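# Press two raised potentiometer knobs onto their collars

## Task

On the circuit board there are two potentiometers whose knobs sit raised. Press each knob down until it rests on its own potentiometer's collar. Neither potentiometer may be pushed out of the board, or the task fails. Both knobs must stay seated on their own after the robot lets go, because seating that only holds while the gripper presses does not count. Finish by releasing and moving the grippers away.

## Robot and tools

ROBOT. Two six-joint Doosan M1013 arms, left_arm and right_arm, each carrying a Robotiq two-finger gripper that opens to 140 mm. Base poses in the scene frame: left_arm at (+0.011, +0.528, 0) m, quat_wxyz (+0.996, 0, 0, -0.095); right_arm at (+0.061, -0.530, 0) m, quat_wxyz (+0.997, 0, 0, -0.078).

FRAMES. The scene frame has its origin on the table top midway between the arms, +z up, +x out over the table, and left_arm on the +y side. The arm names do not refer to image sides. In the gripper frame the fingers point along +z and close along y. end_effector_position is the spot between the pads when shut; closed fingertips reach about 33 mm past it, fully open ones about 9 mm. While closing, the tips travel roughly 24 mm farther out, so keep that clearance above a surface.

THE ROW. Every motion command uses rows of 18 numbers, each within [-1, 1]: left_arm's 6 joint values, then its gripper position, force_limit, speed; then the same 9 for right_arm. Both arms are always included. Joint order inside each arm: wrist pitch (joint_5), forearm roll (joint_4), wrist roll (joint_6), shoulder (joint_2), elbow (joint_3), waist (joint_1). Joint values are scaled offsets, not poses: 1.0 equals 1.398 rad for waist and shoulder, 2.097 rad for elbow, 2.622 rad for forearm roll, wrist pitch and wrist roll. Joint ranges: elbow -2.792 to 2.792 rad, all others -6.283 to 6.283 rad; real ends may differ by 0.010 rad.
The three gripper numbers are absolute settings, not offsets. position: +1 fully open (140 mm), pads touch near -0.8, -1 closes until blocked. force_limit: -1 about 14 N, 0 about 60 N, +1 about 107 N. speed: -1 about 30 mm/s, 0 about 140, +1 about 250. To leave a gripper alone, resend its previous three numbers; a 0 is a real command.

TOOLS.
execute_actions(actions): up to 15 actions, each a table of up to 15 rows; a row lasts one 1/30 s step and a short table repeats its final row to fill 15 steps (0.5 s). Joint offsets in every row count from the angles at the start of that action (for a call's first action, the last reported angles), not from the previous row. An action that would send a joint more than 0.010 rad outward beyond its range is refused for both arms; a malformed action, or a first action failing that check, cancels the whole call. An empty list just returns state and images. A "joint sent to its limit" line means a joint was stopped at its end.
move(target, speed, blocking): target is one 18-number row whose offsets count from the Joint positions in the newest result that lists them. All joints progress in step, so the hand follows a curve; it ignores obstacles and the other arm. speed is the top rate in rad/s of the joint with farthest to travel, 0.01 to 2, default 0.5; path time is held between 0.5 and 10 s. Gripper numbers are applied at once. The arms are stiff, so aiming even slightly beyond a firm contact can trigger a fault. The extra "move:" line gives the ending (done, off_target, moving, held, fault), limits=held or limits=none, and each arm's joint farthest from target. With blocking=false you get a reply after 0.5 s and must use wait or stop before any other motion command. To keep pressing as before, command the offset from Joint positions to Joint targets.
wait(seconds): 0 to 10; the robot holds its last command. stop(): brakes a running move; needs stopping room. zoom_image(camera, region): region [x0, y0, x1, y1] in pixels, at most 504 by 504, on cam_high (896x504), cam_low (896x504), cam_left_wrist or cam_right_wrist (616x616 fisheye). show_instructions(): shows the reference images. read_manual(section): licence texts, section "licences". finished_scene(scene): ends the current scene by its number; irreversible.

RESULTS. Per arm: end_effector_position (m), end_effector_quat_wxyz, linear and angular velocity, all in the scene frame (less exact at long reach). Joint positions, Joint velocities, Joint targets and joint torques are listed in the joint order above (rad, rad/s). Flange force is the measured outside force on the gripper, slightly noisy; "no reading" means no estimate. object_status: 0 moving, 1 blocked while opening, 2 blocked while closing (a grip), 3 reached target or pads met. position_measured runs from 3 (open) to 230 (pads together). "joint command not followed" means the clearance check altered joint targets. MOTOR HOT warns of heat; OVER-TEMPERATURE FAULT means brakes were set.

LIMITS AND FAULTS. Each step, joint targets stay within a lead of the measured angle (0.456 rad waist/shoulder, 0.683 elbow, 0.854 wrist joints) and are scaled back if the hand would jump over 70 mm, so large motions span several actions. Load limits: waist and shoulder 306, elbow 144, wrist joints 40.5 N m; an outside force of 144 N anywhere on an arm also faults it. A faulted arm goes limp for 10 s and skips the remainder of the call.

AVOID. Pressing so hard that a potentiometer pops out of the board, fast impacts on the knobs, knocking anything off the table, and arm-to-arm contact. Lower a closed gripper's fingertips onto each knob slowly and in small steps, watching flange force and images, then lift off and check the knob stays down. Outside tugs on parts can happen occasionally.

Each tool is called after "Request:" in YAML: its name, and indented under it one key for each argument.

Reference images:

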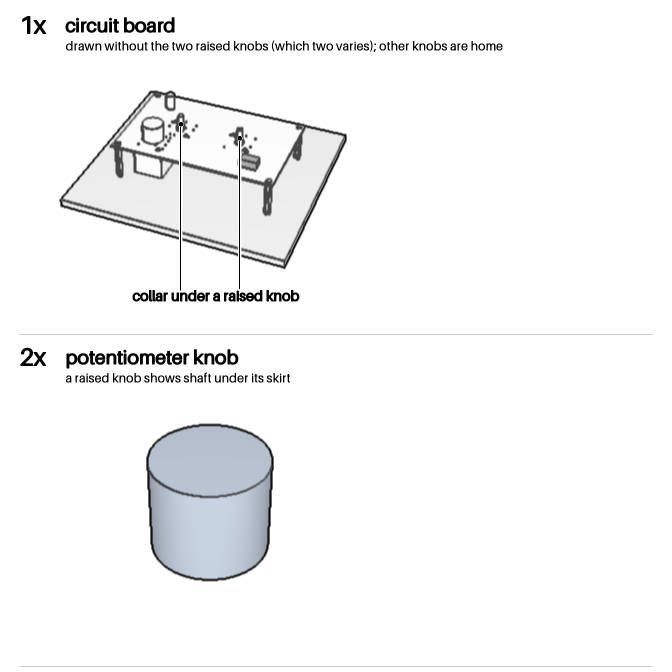

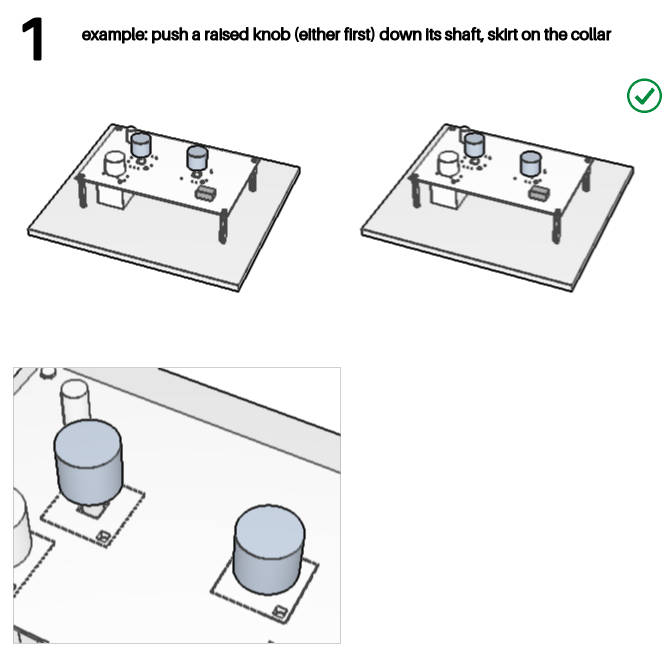

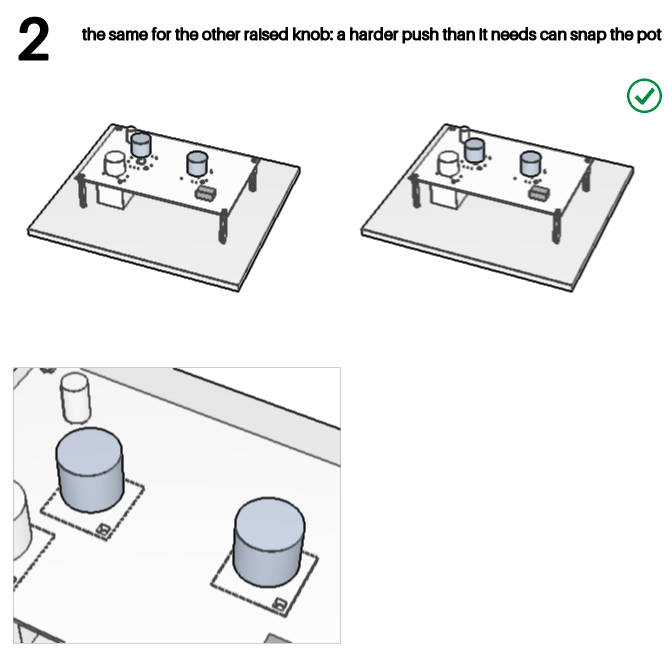

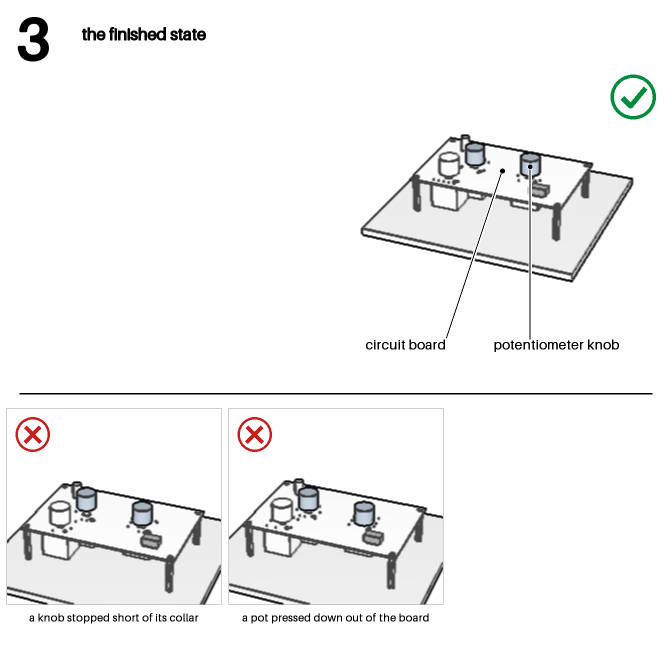

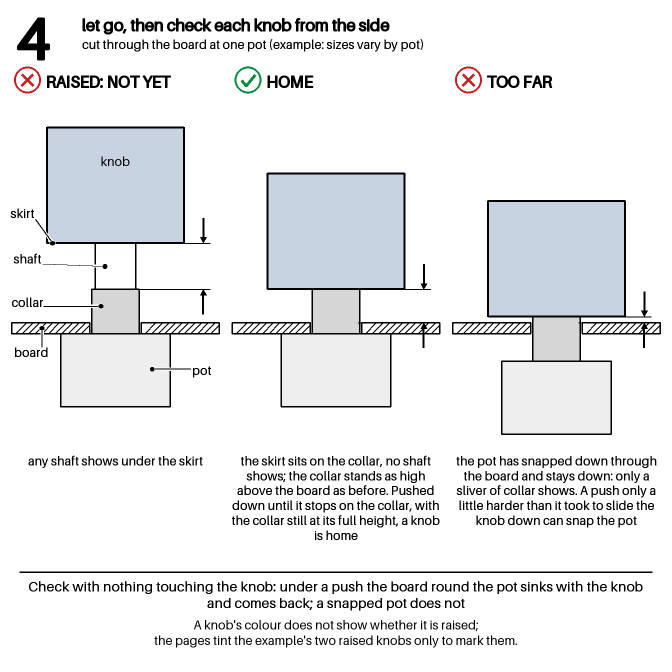

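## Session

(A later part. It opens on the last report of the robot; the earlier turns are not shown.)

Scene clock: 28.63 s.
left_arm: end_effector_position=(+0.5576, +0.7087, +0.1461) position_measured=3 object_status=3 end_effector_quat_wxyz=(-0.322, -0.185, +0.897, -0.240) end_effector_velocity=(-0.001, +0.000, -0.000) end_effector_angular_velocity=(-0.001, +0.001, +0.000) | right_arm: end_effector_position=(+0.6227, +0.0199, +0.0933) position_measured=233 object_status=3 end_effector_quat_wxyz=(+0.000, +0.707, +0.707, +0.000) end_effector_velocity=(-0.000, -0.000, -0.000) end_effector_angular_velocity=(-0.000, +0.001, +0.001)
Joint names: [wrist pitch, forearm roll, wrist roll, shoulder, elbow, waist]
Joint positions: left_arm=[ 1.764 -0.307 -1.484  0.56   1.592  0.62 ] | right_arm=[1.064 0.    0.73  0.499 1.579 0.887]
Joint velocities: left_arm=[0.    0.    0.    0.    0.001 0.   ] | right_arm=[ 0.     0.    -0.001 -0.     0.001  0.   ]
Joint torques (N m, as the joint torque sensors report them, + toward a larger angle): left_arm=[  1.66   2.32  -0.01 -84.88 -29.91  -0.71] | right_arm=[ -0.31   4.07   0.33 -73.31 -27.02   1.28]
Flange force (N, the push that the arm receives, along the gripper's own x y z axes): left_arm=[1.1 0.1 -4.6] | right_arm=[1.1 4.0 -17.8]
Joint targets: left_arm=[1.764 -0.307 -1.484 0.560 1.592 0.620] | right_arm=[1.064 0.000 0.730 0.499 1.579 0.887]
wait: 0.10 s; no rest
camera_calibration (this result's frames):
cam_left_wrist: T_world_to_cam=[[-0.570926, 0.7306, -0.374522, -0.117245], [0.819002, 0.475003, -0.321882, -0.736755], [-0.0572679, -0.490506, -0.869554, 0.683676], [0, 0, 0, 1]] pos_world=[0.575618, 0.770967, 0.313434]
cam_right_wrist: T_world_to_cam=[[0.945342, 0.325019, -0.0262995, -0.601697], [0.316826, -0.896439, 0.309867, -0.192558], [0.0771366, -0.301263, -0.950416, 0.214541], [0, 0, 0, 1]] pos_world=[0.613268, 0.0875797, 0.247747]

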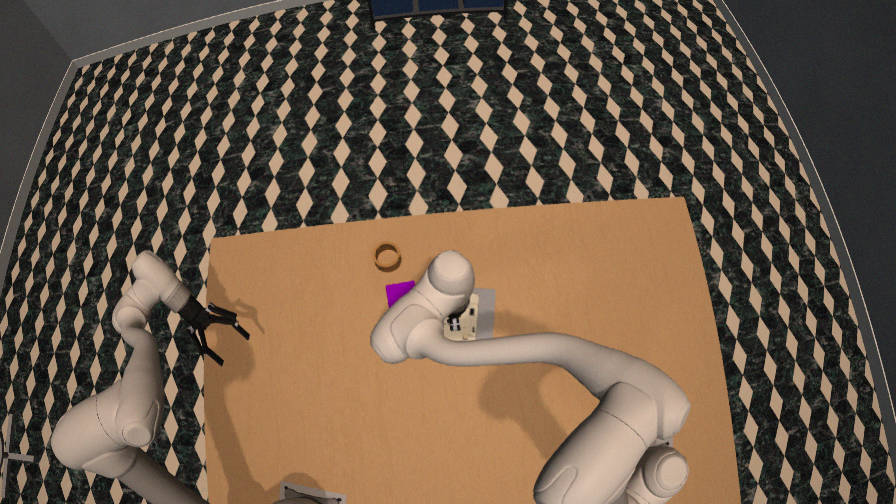

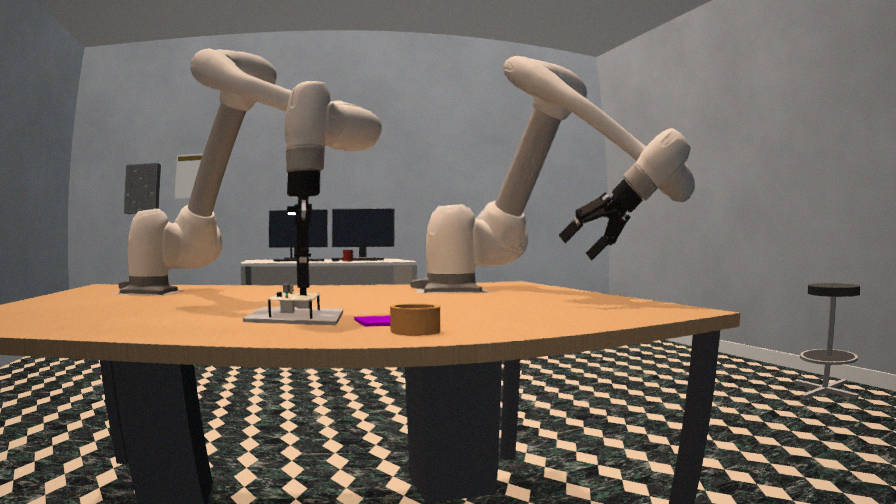

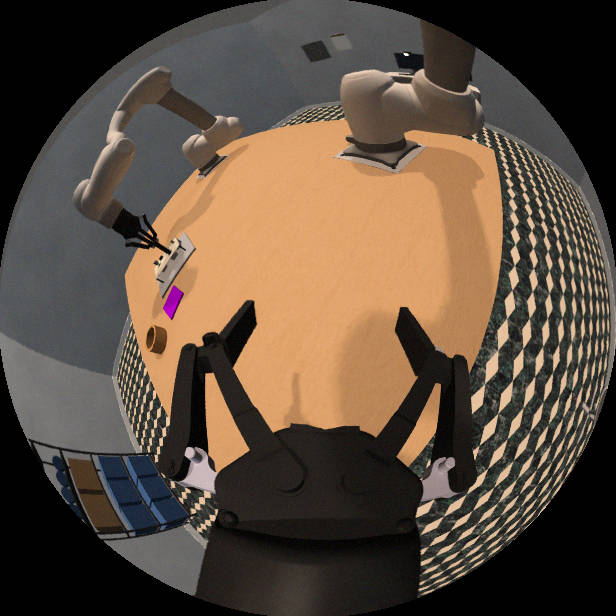

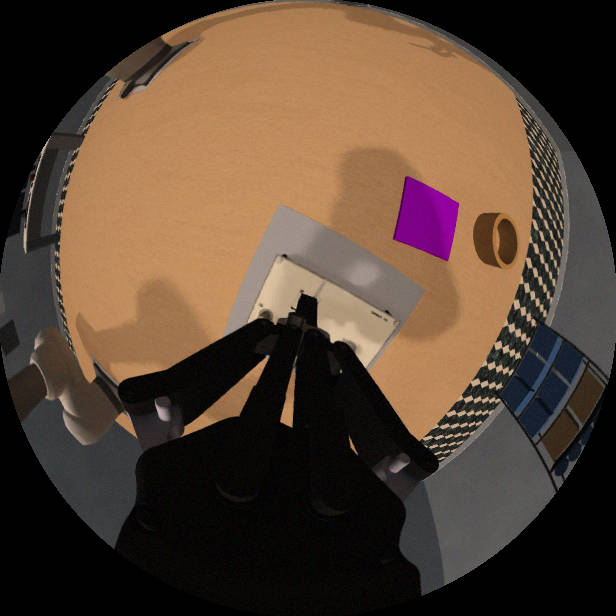

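Request:
move:
  target: [0,0,0,0,0,0,1,0,0, 0.00906,0,0,-0.00797,-0.0060,0,-1,0,0.3]
  speed: 0.05

Request:
zoom_image:
  camera: "cam_low"
  region: [280, 265, 325, 305]

Scene clock: 30.60 s.
left_arm: end_effector_position=(+0.5576, +0.7087, +0.1461) position_measured=3 object_status=3 end_effector_quat_wxyz=(-0.322, -0.185, +0.897, -0.240) end_effector_velocity=(+0.001, -0.000, +0.001) end_effector_angular_velocity=(+0.001, -0.002, -0.001) | right_arm: end_effector_position=(+0.6228, +0.0201, +0.1081) position_measured=233 object_status=3 end_effector_quat_wxyz=(+0.000, +0.707, +0.707, +0.000) end_effector_velocity=(-0.000, +0.001, +0.001) end_effector_angular_velocity=(+0.002, +0.001, +0.000)
Joint names: [wrist pitch, forearm roll, wrist roll, shoulder, elbow, waist]
Joint positions: left_arm=[ 1.764 -0.307 -1.484  0.56   1.592  0.62 ] | right_arm=[1.087 0.    0.73  0.488 1.566 0.887]
Joint velocities: left_arm=[ 0.    -0.    -0.    -0.001 -0.002 -0.001] | right_arm=[ 0.002  0.002 -0.001 -0.001 -0.002 -0.   ]
Joint torques (N m, as the joint torque sensors report them, + toward a larger angle): left_arm=[  1.71   2.21   0.1  -84.92 -29.73  -1.2 ] | right_arm=[ -0.41   4.24   0.1  -87.44 -37.6    0.92]
Flange force (N, the push that the arm receives, along the gripper's own x y z axes): left_arm=[1.0 0.1 -5.6] | right_arm=[0.2 2.1 1.6]
Joint targets: left_arm=[1.764 -0.307 -1.484 0.560 1.592 0.620] | right_arm=[1.087 0.000 0.730 0.487 1.566 0.887]
move: done; limits=none; left_arm: farthest joint: the waist, 0.000 radians from its target (0.000 radians at the start); right_arm: farthest joint: the waist, 0.000 radians from its target (0.000 radians at the start)
camera_calibration (this result's frames):
cam_left_wrist: T_world_to_cam=[[-0.570926, 0.7306, -0.374522, -0.117245], [0.819002, 0.475003, -0.321882, -0.736755], [-0.057268, -0.490506, -0.869554, 0.683676], [0, 0, 0, 1]] pos_world=[0.575618, 0.770967, 0.313434]
cam_right_wrist: T_world_to_cam=[[0.945341, 0.325017, -0.0263544, -0.601477], [0.316839, -0.896427, 0.309889, -0.197104], [0.0770944, -0.301301, -0.950408, 0.228718], [0, 0, 0, 1]] pos_world=[0.613418, 0.0877142, 0.262604]

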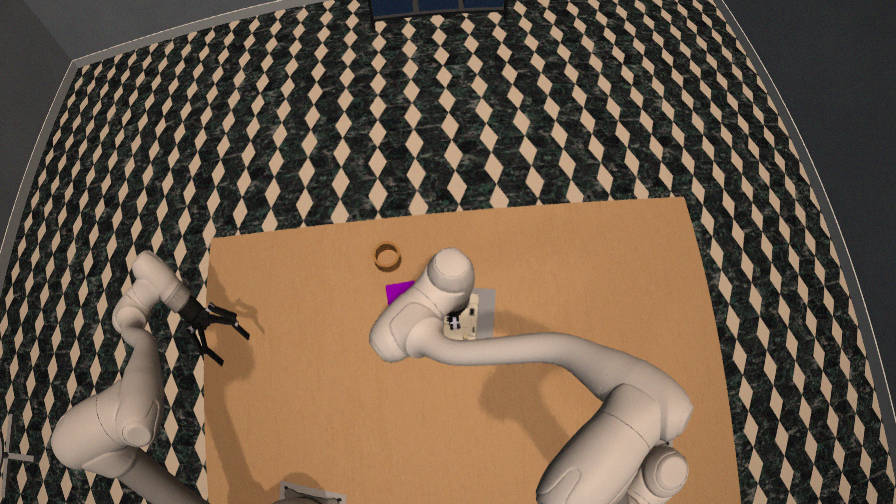

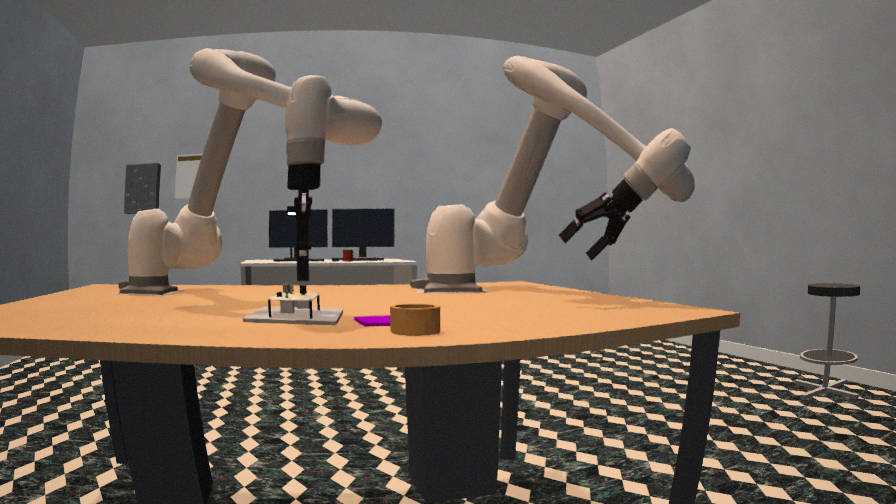

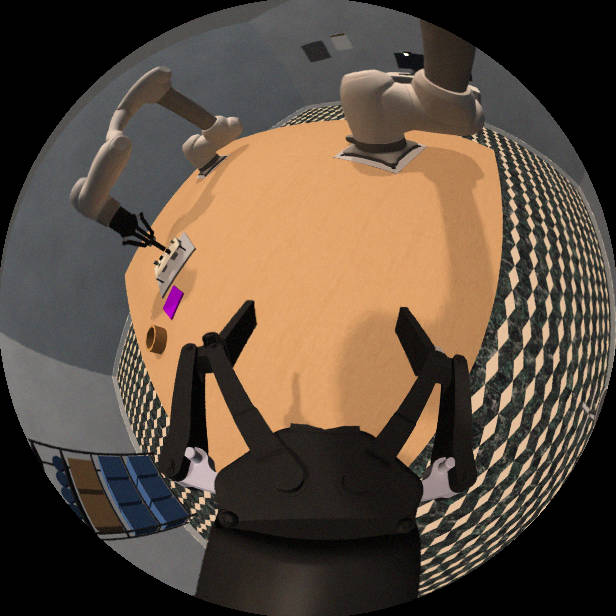

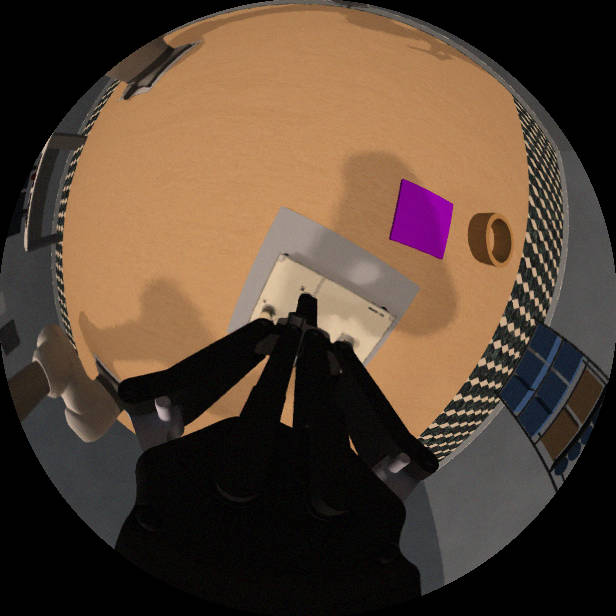

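Region (280, 265, 325, 305) of cam_low's 896x504 image, scaled by 11.200, with more detail than that image has.

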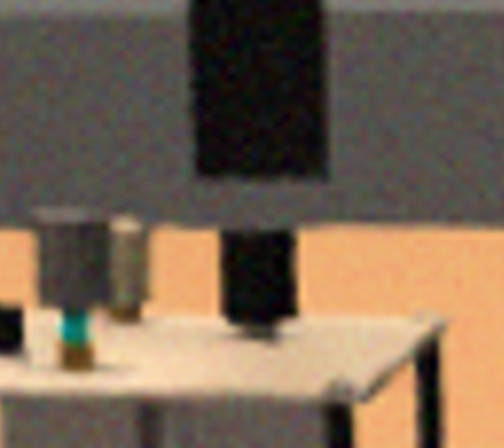

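Request:
move:
  target: [0,0,0,0,0,0,1,0,0, 0.00973,0,-0.03364,0.01881,-0.02461,-0.06352,-0.29,0,0.3]
  speed: 0.2

Request:
zoom_image:
  camera: "cam_right_wrist"
  region: [220, 220, 400, 400]

Request:
zoom_image:
  camera: "cam_low"
  region: [265, 265, 310, 305]

Scene clock: 31.97 s.
left_arm: end_effector_position=(+0.5576, +0.7087, +0.1461) position_measured=3 object_status=3 end_effector_quat_wxyz=(-0.322, -0.185, +0.897, -0.240) end_effector_velocity=(-0.001, -0.000, -0.001) end_effector_angular_velocity=(-0.001, +0.002, -0.000) | right_arm: end_effector_position=(+0.6859, -0.0196, +0.1129) position_measured=165 object_status=3 end_effector_quat_wxyz=(+0.000, +0.707, +0.707, +0.000) end_effector_velocity=(+0.000, -0.000, -0.000) end_effector_angular_velocity=(+0.001, +0.001, -0.001)
Joint names: [wrist pitch, forearm roll, wrist roll, shoulder, elbow, waist]
Joint positions: left_arm=[ 1.764 -0.307 -1.484  0.56   1.592  0.62 ] | right_arm=[1.113 0.    0.642 0.514 1.515 0.799]
Joint velocities: left_arm=[ 0.001 -0.     0.     0.001  0.002  0.   ] | right_arm=[-0.     0.001 -0.001  0.    -0.    -0.001]
Joint torques (N m, as the joint torque sensors report them, + toward a larger angle): left_arm=[  1.81   2.55  -0.03 -84.42 -29.55   0.07] | right_arm=[ -0.26   4.06  -0.23 -91.39 -38.19   3.13]
Flange force (N, the push that the arm receives, along the gripper's own x y z axes): left_arm=[0.7 -1.4 -4.3] | right_arm=[-1.0 4.2 2.6]
Joint targets: left_arm=[1.764 -0.307 -1.484 0.560 1.592 0.620] | right_arm=[1.113 0.000 0.642 0.514 1.515 0.798]
move: done; limits=none; left_arm: farthest joint: the waist, 0.000 radians from its target (0.000 radians at the start); right_arm: farthest joint: the shoulder, 0.001 radians from its target (0.027 radians at the start)
camera_calibration (this result's frames):
cam_left_wrist: T_world_to_cam=[[-0.570926, 0.7306, -0.374523, -0.117245], [0.819002, 0.475003, -0.321882, -0.736755], [-0.0572678, -0.490505, -0.869554, 0.683675], [0, 0, 0, 1]] pos_world=[0.575618, 0.770967, 0.313434]
cam_right_wrist: T_world_to_cam=[[0.945532, 0.324446, -0.0265212, -0.648178], [0.31634, -0.89657, 0.309986, -0.253751], [0.0767956, -0.301491, -0.950371, 0.216668], [0, 0, 0, 1]] pos_world=[0.676506, 0.048117, 0.267384]

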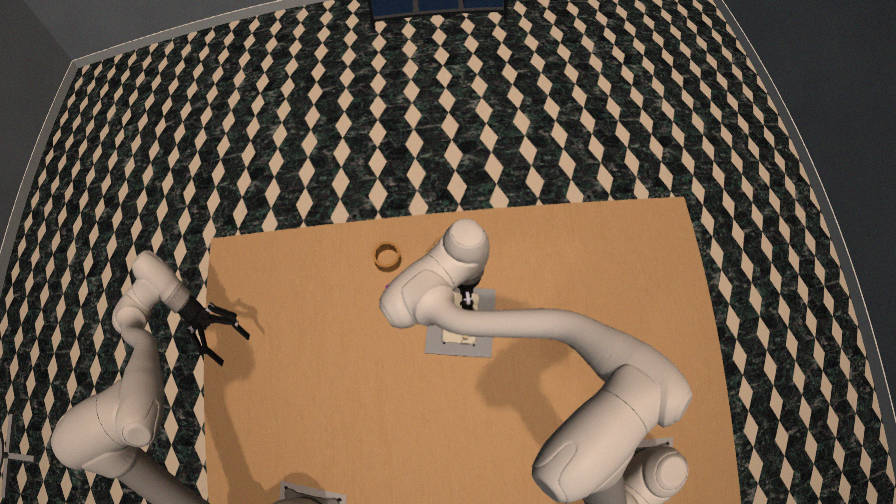

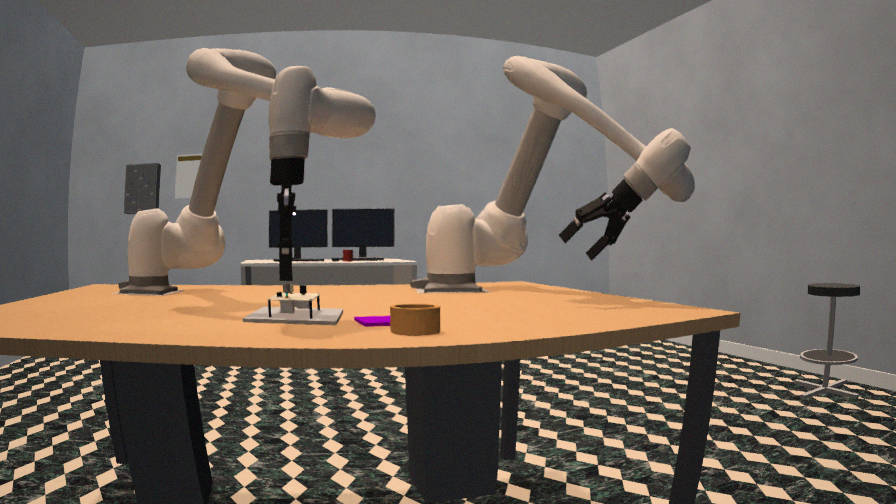

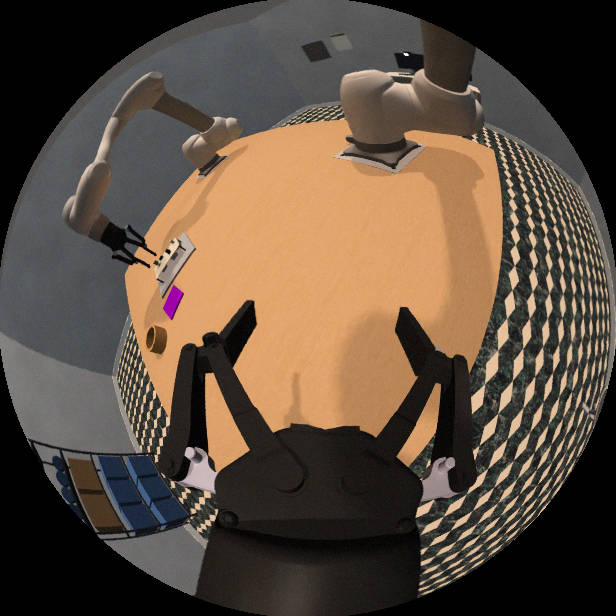

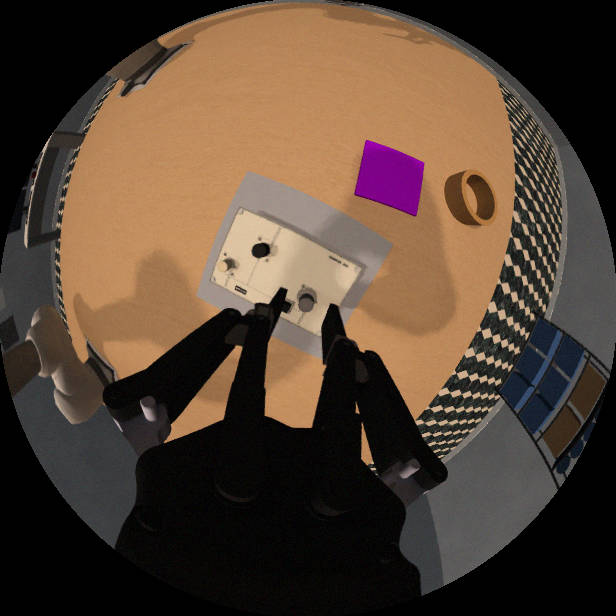

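Region (220, 220, 400, 400) of cam_right_wrist's 616x616 image, scaled by 2.800, with more detail than that image has.

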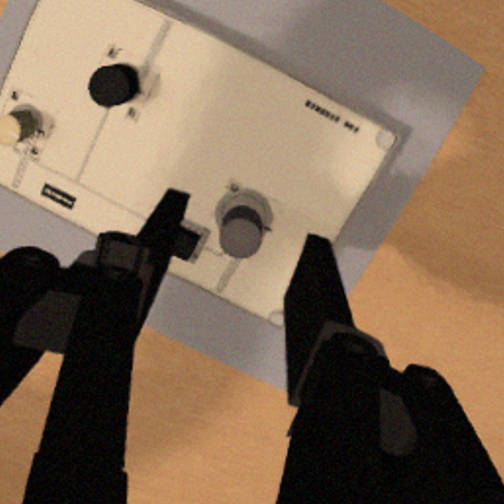

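Region (265, 265, 310, 305) of cam_low's 896x504 image, scaled by 11.200, with more detail than that image has.

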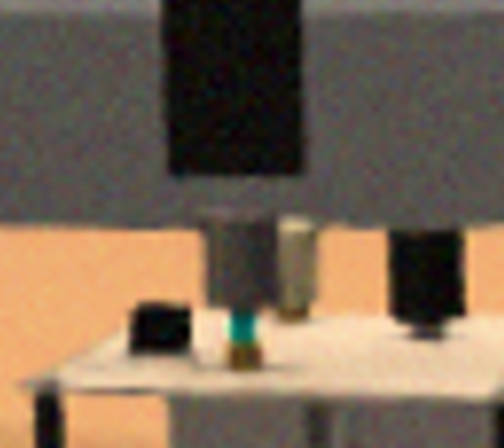

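Request:
move:
  target: [0,0,0,0,0,0,1,0,0, -0.002438,0,0.000614,0.00421,0.000241,0.00115,-1,0,0.5]
  speed: 0.02

Request:
zoom_image:
  camera: "cam_low"
  region: [265, 265, 310, 305]

Request:
zoom_image:
  camera: "cam_right_wrist"
  region: [220, 220, 400, 400]

Scene clock: 33.53 s.
left_arm: end_effector_position=(+0.5576, +0.7087, +0.1461) position_measured=3 object_status=3 end_effector_quat_wxyz=(-0.322, -0.185, +0.897, -0.240) end_effector_velocity=(-0.000, -0.000, -0.000) end_effector_angular_velocity=(+0.001, -0.001, +0.000) | right_arm: end_effector_position=(+0.6863, -0.0176, +0.1080) position_measured=233 object_status=3 end_effector_quat_wxyz=(+0.000, +0.707, +0.707, +0.000) end_effector_velocity=(+0.000, +0.001, -0.001) end_effector_angular_velocity=(+0.001, -0.000, -0.001)
Joint names: [wrist pitch, forearm roll, wrist roll, shoulder, elbow, waist]
Joint positions: left_arm=[ 1.764 -0.307 -1.484  0.56   1.592  0.62 ] | right_arm=[1.106 0.    0.644 0.52  1.515 0.8  ]
Joint velocities: left_arm=[-0.001  0.     0.    -0.     0.001  0.   ] | right_arm=[-0.002  0.001  0.001  0.001 -0.     0.   ]
Joint torques (N m, as the joint torque sensors report them, + toward a larger angle): left_arm=[  1.78   2.46   0.07 -84.1  -29.76  -0.83] | right_arm=[ -0.11   4.16  -0.05 -90.21 -37.75   5.08]
Flange force (N, the push that the arm receives, along the gripper's own x y z axes): left_arm=[2.2 -0.2 -4.6] | right_arm=[-4.3 4.7 1.2]
Joint targets: left_arm=[1.764 -0.307 -1.484 0.560 1.592 0.620] | right_arm=[1.106 0.000 0.644 0.520 1.515 0.800]
move: done; limits=none; left_arm: farthest joint: the waist, 0.000 radians from its target (0.000 radians at the start); right_arm: farthest joint: the waist, 0.000 radians from its target (0.002 radians at the start)
camera_calibration (this result's frames):
cam_left_wrist: T_world_to_cam=[[-0.570926, 0.7306, -0.374522, -0.117245], [0.819002, 0.475003, -0.321882, -0.736755], [-0.057268, -0.490505, -0.869554, 0.683675], [0, 0, 0, 1]] pos_world=[0.575618, 0.770967, 0.313434]
cam_right_wrist: T_world_to_cam=[[0.945543, 0.324416, -0.026504, -0.649384], [0.316307, -0.896584, 0.30998, -0.250626], [0.0767996, -0.301483, -0.950374, 0.212514], [0, 0, 0, 1]] pos_world=[0.676974, 0.0500333, 0.262445]

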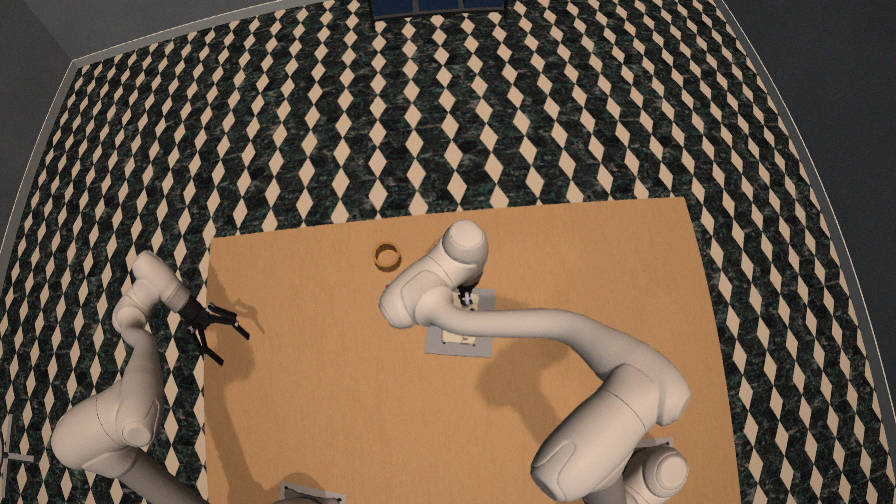

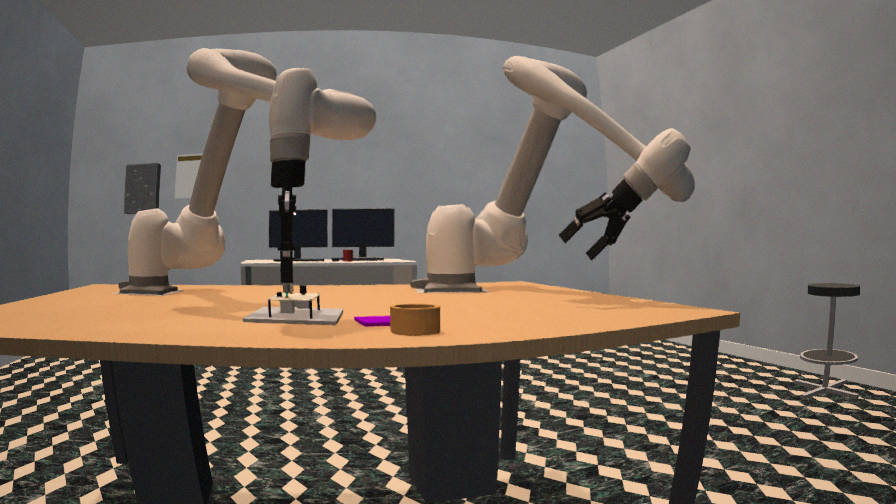

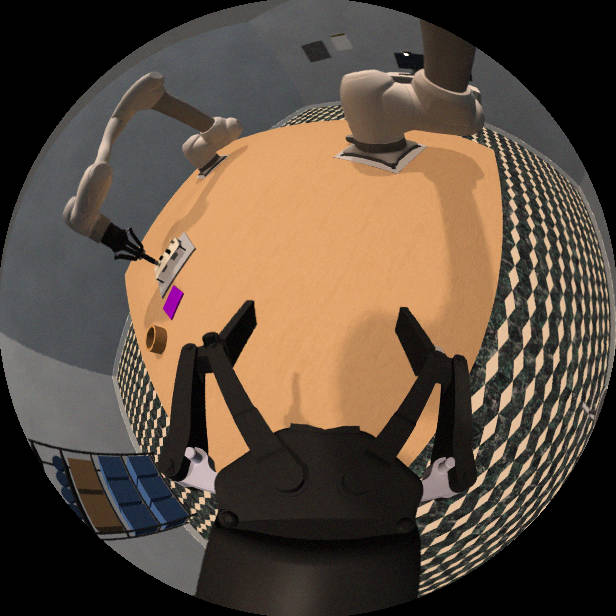

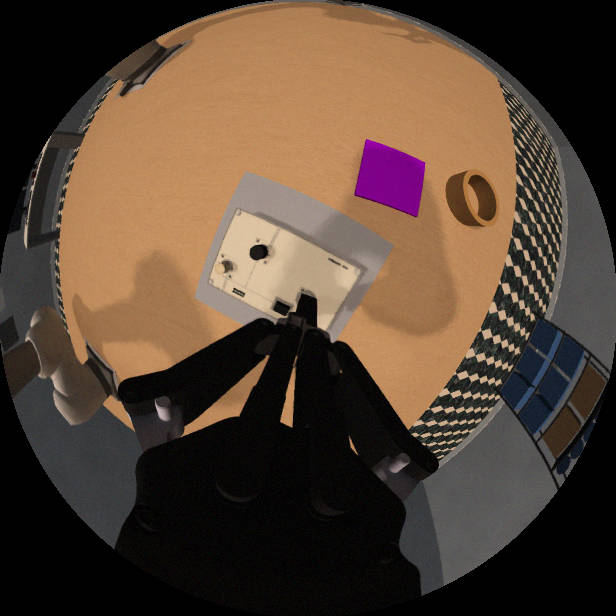

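Region (265, 265, 310, 305) of cam_low's 896x504 image, scaled by 11.200, with more detail than that image has.

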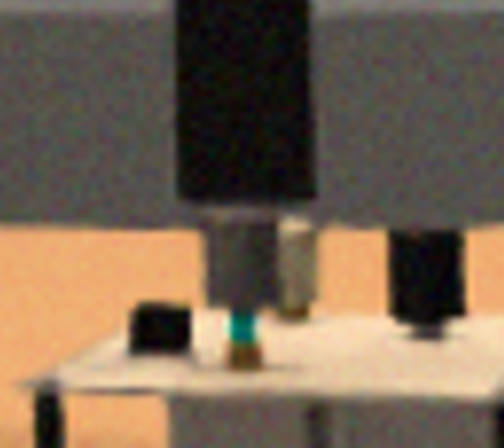

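Region (220, 220, 400, 400) of cam_right_wrist's 616x616 image, scaled by 2.800, with more detail than that image has.

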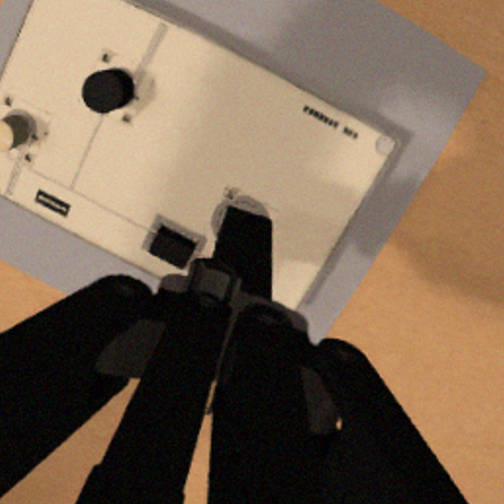

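Request:
execute_actions:
  actions:
    - [[0,0,0,0,0,0,1,0,0, -0.00071,0,0,0.000636,0.000463,0,-1,0,0.5]]
    - [[0,0,0,0,0,0,1,0,0, -0.00071,0,0,0.000636,0.000463,0,-1,0,0.5]]
    - [[0,0,0,0,0,0,1,0,0, -0.00071,0,0,0.000636,0.000463,0,-1,0,0.5]]
    - [[0,0,0,0,0,0,1,0,0, -0.00071,0,0,0.000636,0.000463,0,-1,0,0.5]]
    - [[0,0,0,0,0,0,1,0,0, -0.00071,0,0,0.000636,0.000463,0,-1,0,0.5]]
    - [[0,0,0,0,0,0,1,0,0, -0.00071,0,0,0.000636,0.000463,0,-1,0,0.5]]

Request:
zoom_image:
  camera: "cam_low"
  region: [265, 265, 310, 305]

Scene clock: 36.90 s.
left_arm: end_effector_position=(+0.5576, +0.7087, +0.1461) position_measured=3 object_status=3 end_effector_quat_wxyz=(-0.322, -0.185, +0.897, -0.240) end_effector_velocity=(+0.000, +0.001, -0.000) end_effector_angular_velocity=(-0.001, +0.001, +0.001) | right_arm: end_effector_position=(+0.6863, -0.0176, +0.1008) position_measured=233 object_status=3 end_effector_quat_wxyz=(+0.000, +0.707, +0.707, +0.000) end_effector_velocity=(-0.000, -0.000, -0.000) end_effector_angular_velocity=(+0.000, +0.001, -0.001)
Joint names: [wrist pitch, forearm roll, wrist roll, shoulder, elbow, waist]
Joint positions: left_arm=[ 1.764 -0.307 -1.484  0.56   1.592  0.62 ] | right_arm=[1.095 0.    0.644 0.525 1.521 0.8  ]
Joint velocities: left_arm=[ 0.001 -0.     0.     0.001 -0.001  0.001] | right_arm=[0.    0.001 0.    0.    0.    0.   ]
Joint torques (N m, as the joint torque sensors report them, + toward a larger angle): left_arm=[  1.74   2.37   0.12 -84.3  -29.45  -0.71] | right_arm=[ -0.53   4.22  -0.35 -83.05 -31.68   2.18]
Flange force (N, the push that the arm receives, along the gripper's own x y z axes): left_arm=[0.9 -0.4 -5.3] | right_arm=[1.1 4.9 -9.5]
Flange force at the end of the 2nd action (N, along the gripper's axes at the end of the call): left_arm=[1.6 -0.7 -4.7] | right_arm=[-0.5 4.6 1.0]
Flange force at the end of the 3rd action (N, along the gripper's axes at the end of the call): left_arm=[0.6 -1.1 -5.6] | right_arm=[-3.7 2.8 -1.8]
Flange force at the end of the 4th action (N, along the gripper's axes at the end of the call): left_arm=[1.7 0.0 -4.8] | right_arm=[1.2 6.7 -2.5]
Flange force at the end of the 5th action (N, along the gripper's axes at the end of the call): left_arm=[0.5 0.3 -5.3] | right_arm=[0.0 3.1 -7.1]
Joint targets: left_arm=[1.764 -0.307 -1.484 0.560 1.592 0.620] | right_arm=[1.095 0.000 0.644 0.525 1.521 0.800]
camera_calibration (this result's frames):
cam_left_wrist: T_world_to_cam=[[-0.570926, 0.7306, -0.374523, -0.117245], [0.819002, 0.475003, -0.321882, -0.736755], [-0.0572679, -0.490506, -0.869554, 0.683675], [0, 0, 0, 1]] pos_world=[0.575618, 0.770967, 0.313434]
cam_right_wrist: T_world_to_cam=[[0.945536, 0.324441, -0.0264464, -0.64962], [0.316315, -0.896587, 0.309963, -0.248354], [0.0768532, -0.301446, -0.950381, 0.205681], [0, 0, 0, 1]] pos_world=[0.67699, 0.0500945, 0.255276]

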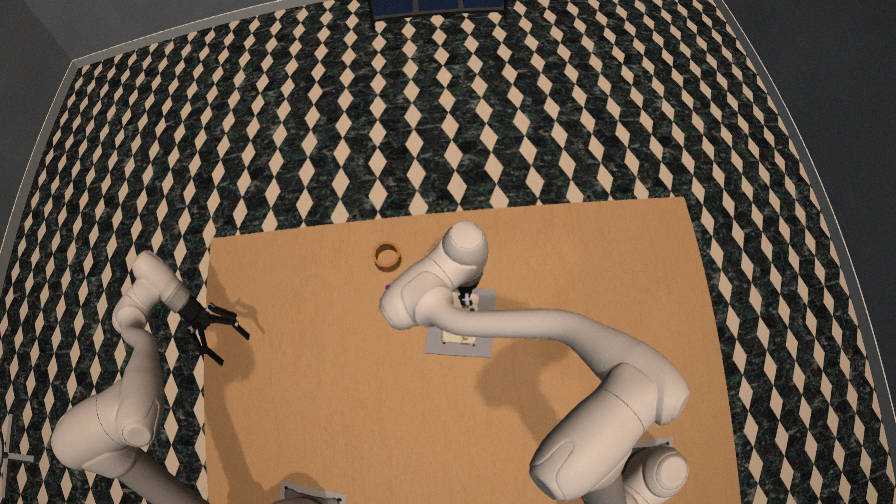

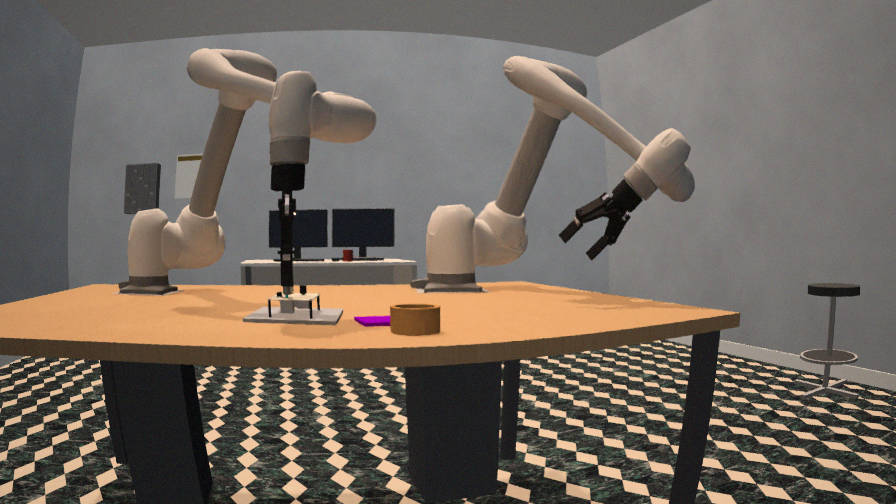

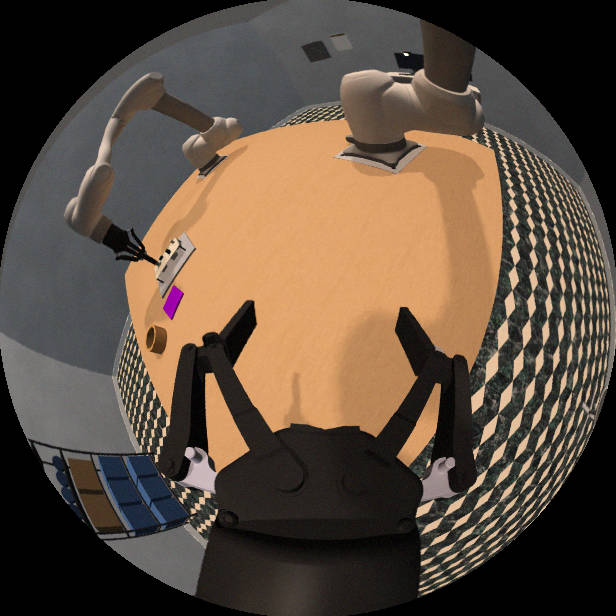

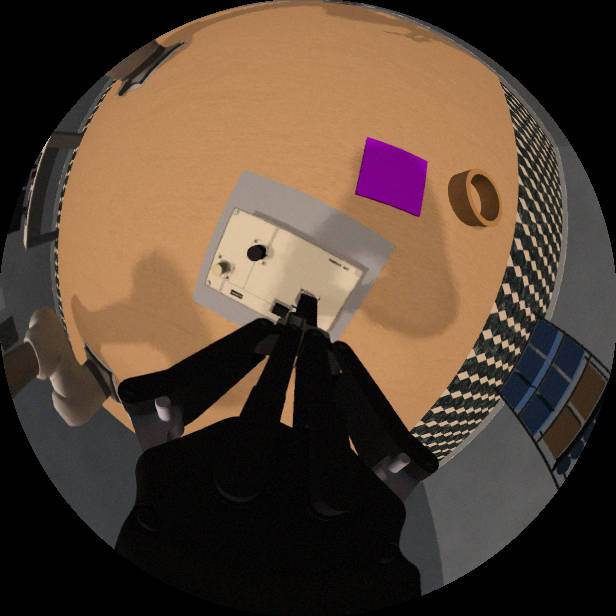

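Region (265, 265, 310, 305) of cam_low's 896x504 image, scaled by 11.200, with more detail than that image has.

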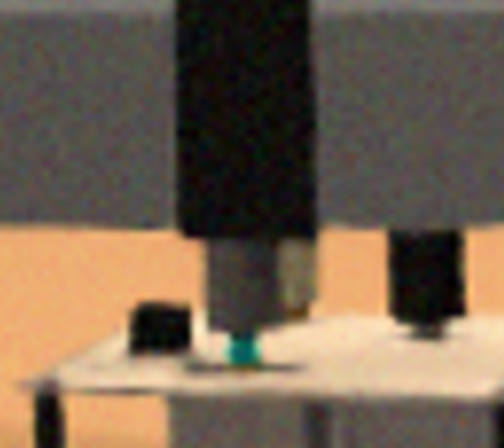

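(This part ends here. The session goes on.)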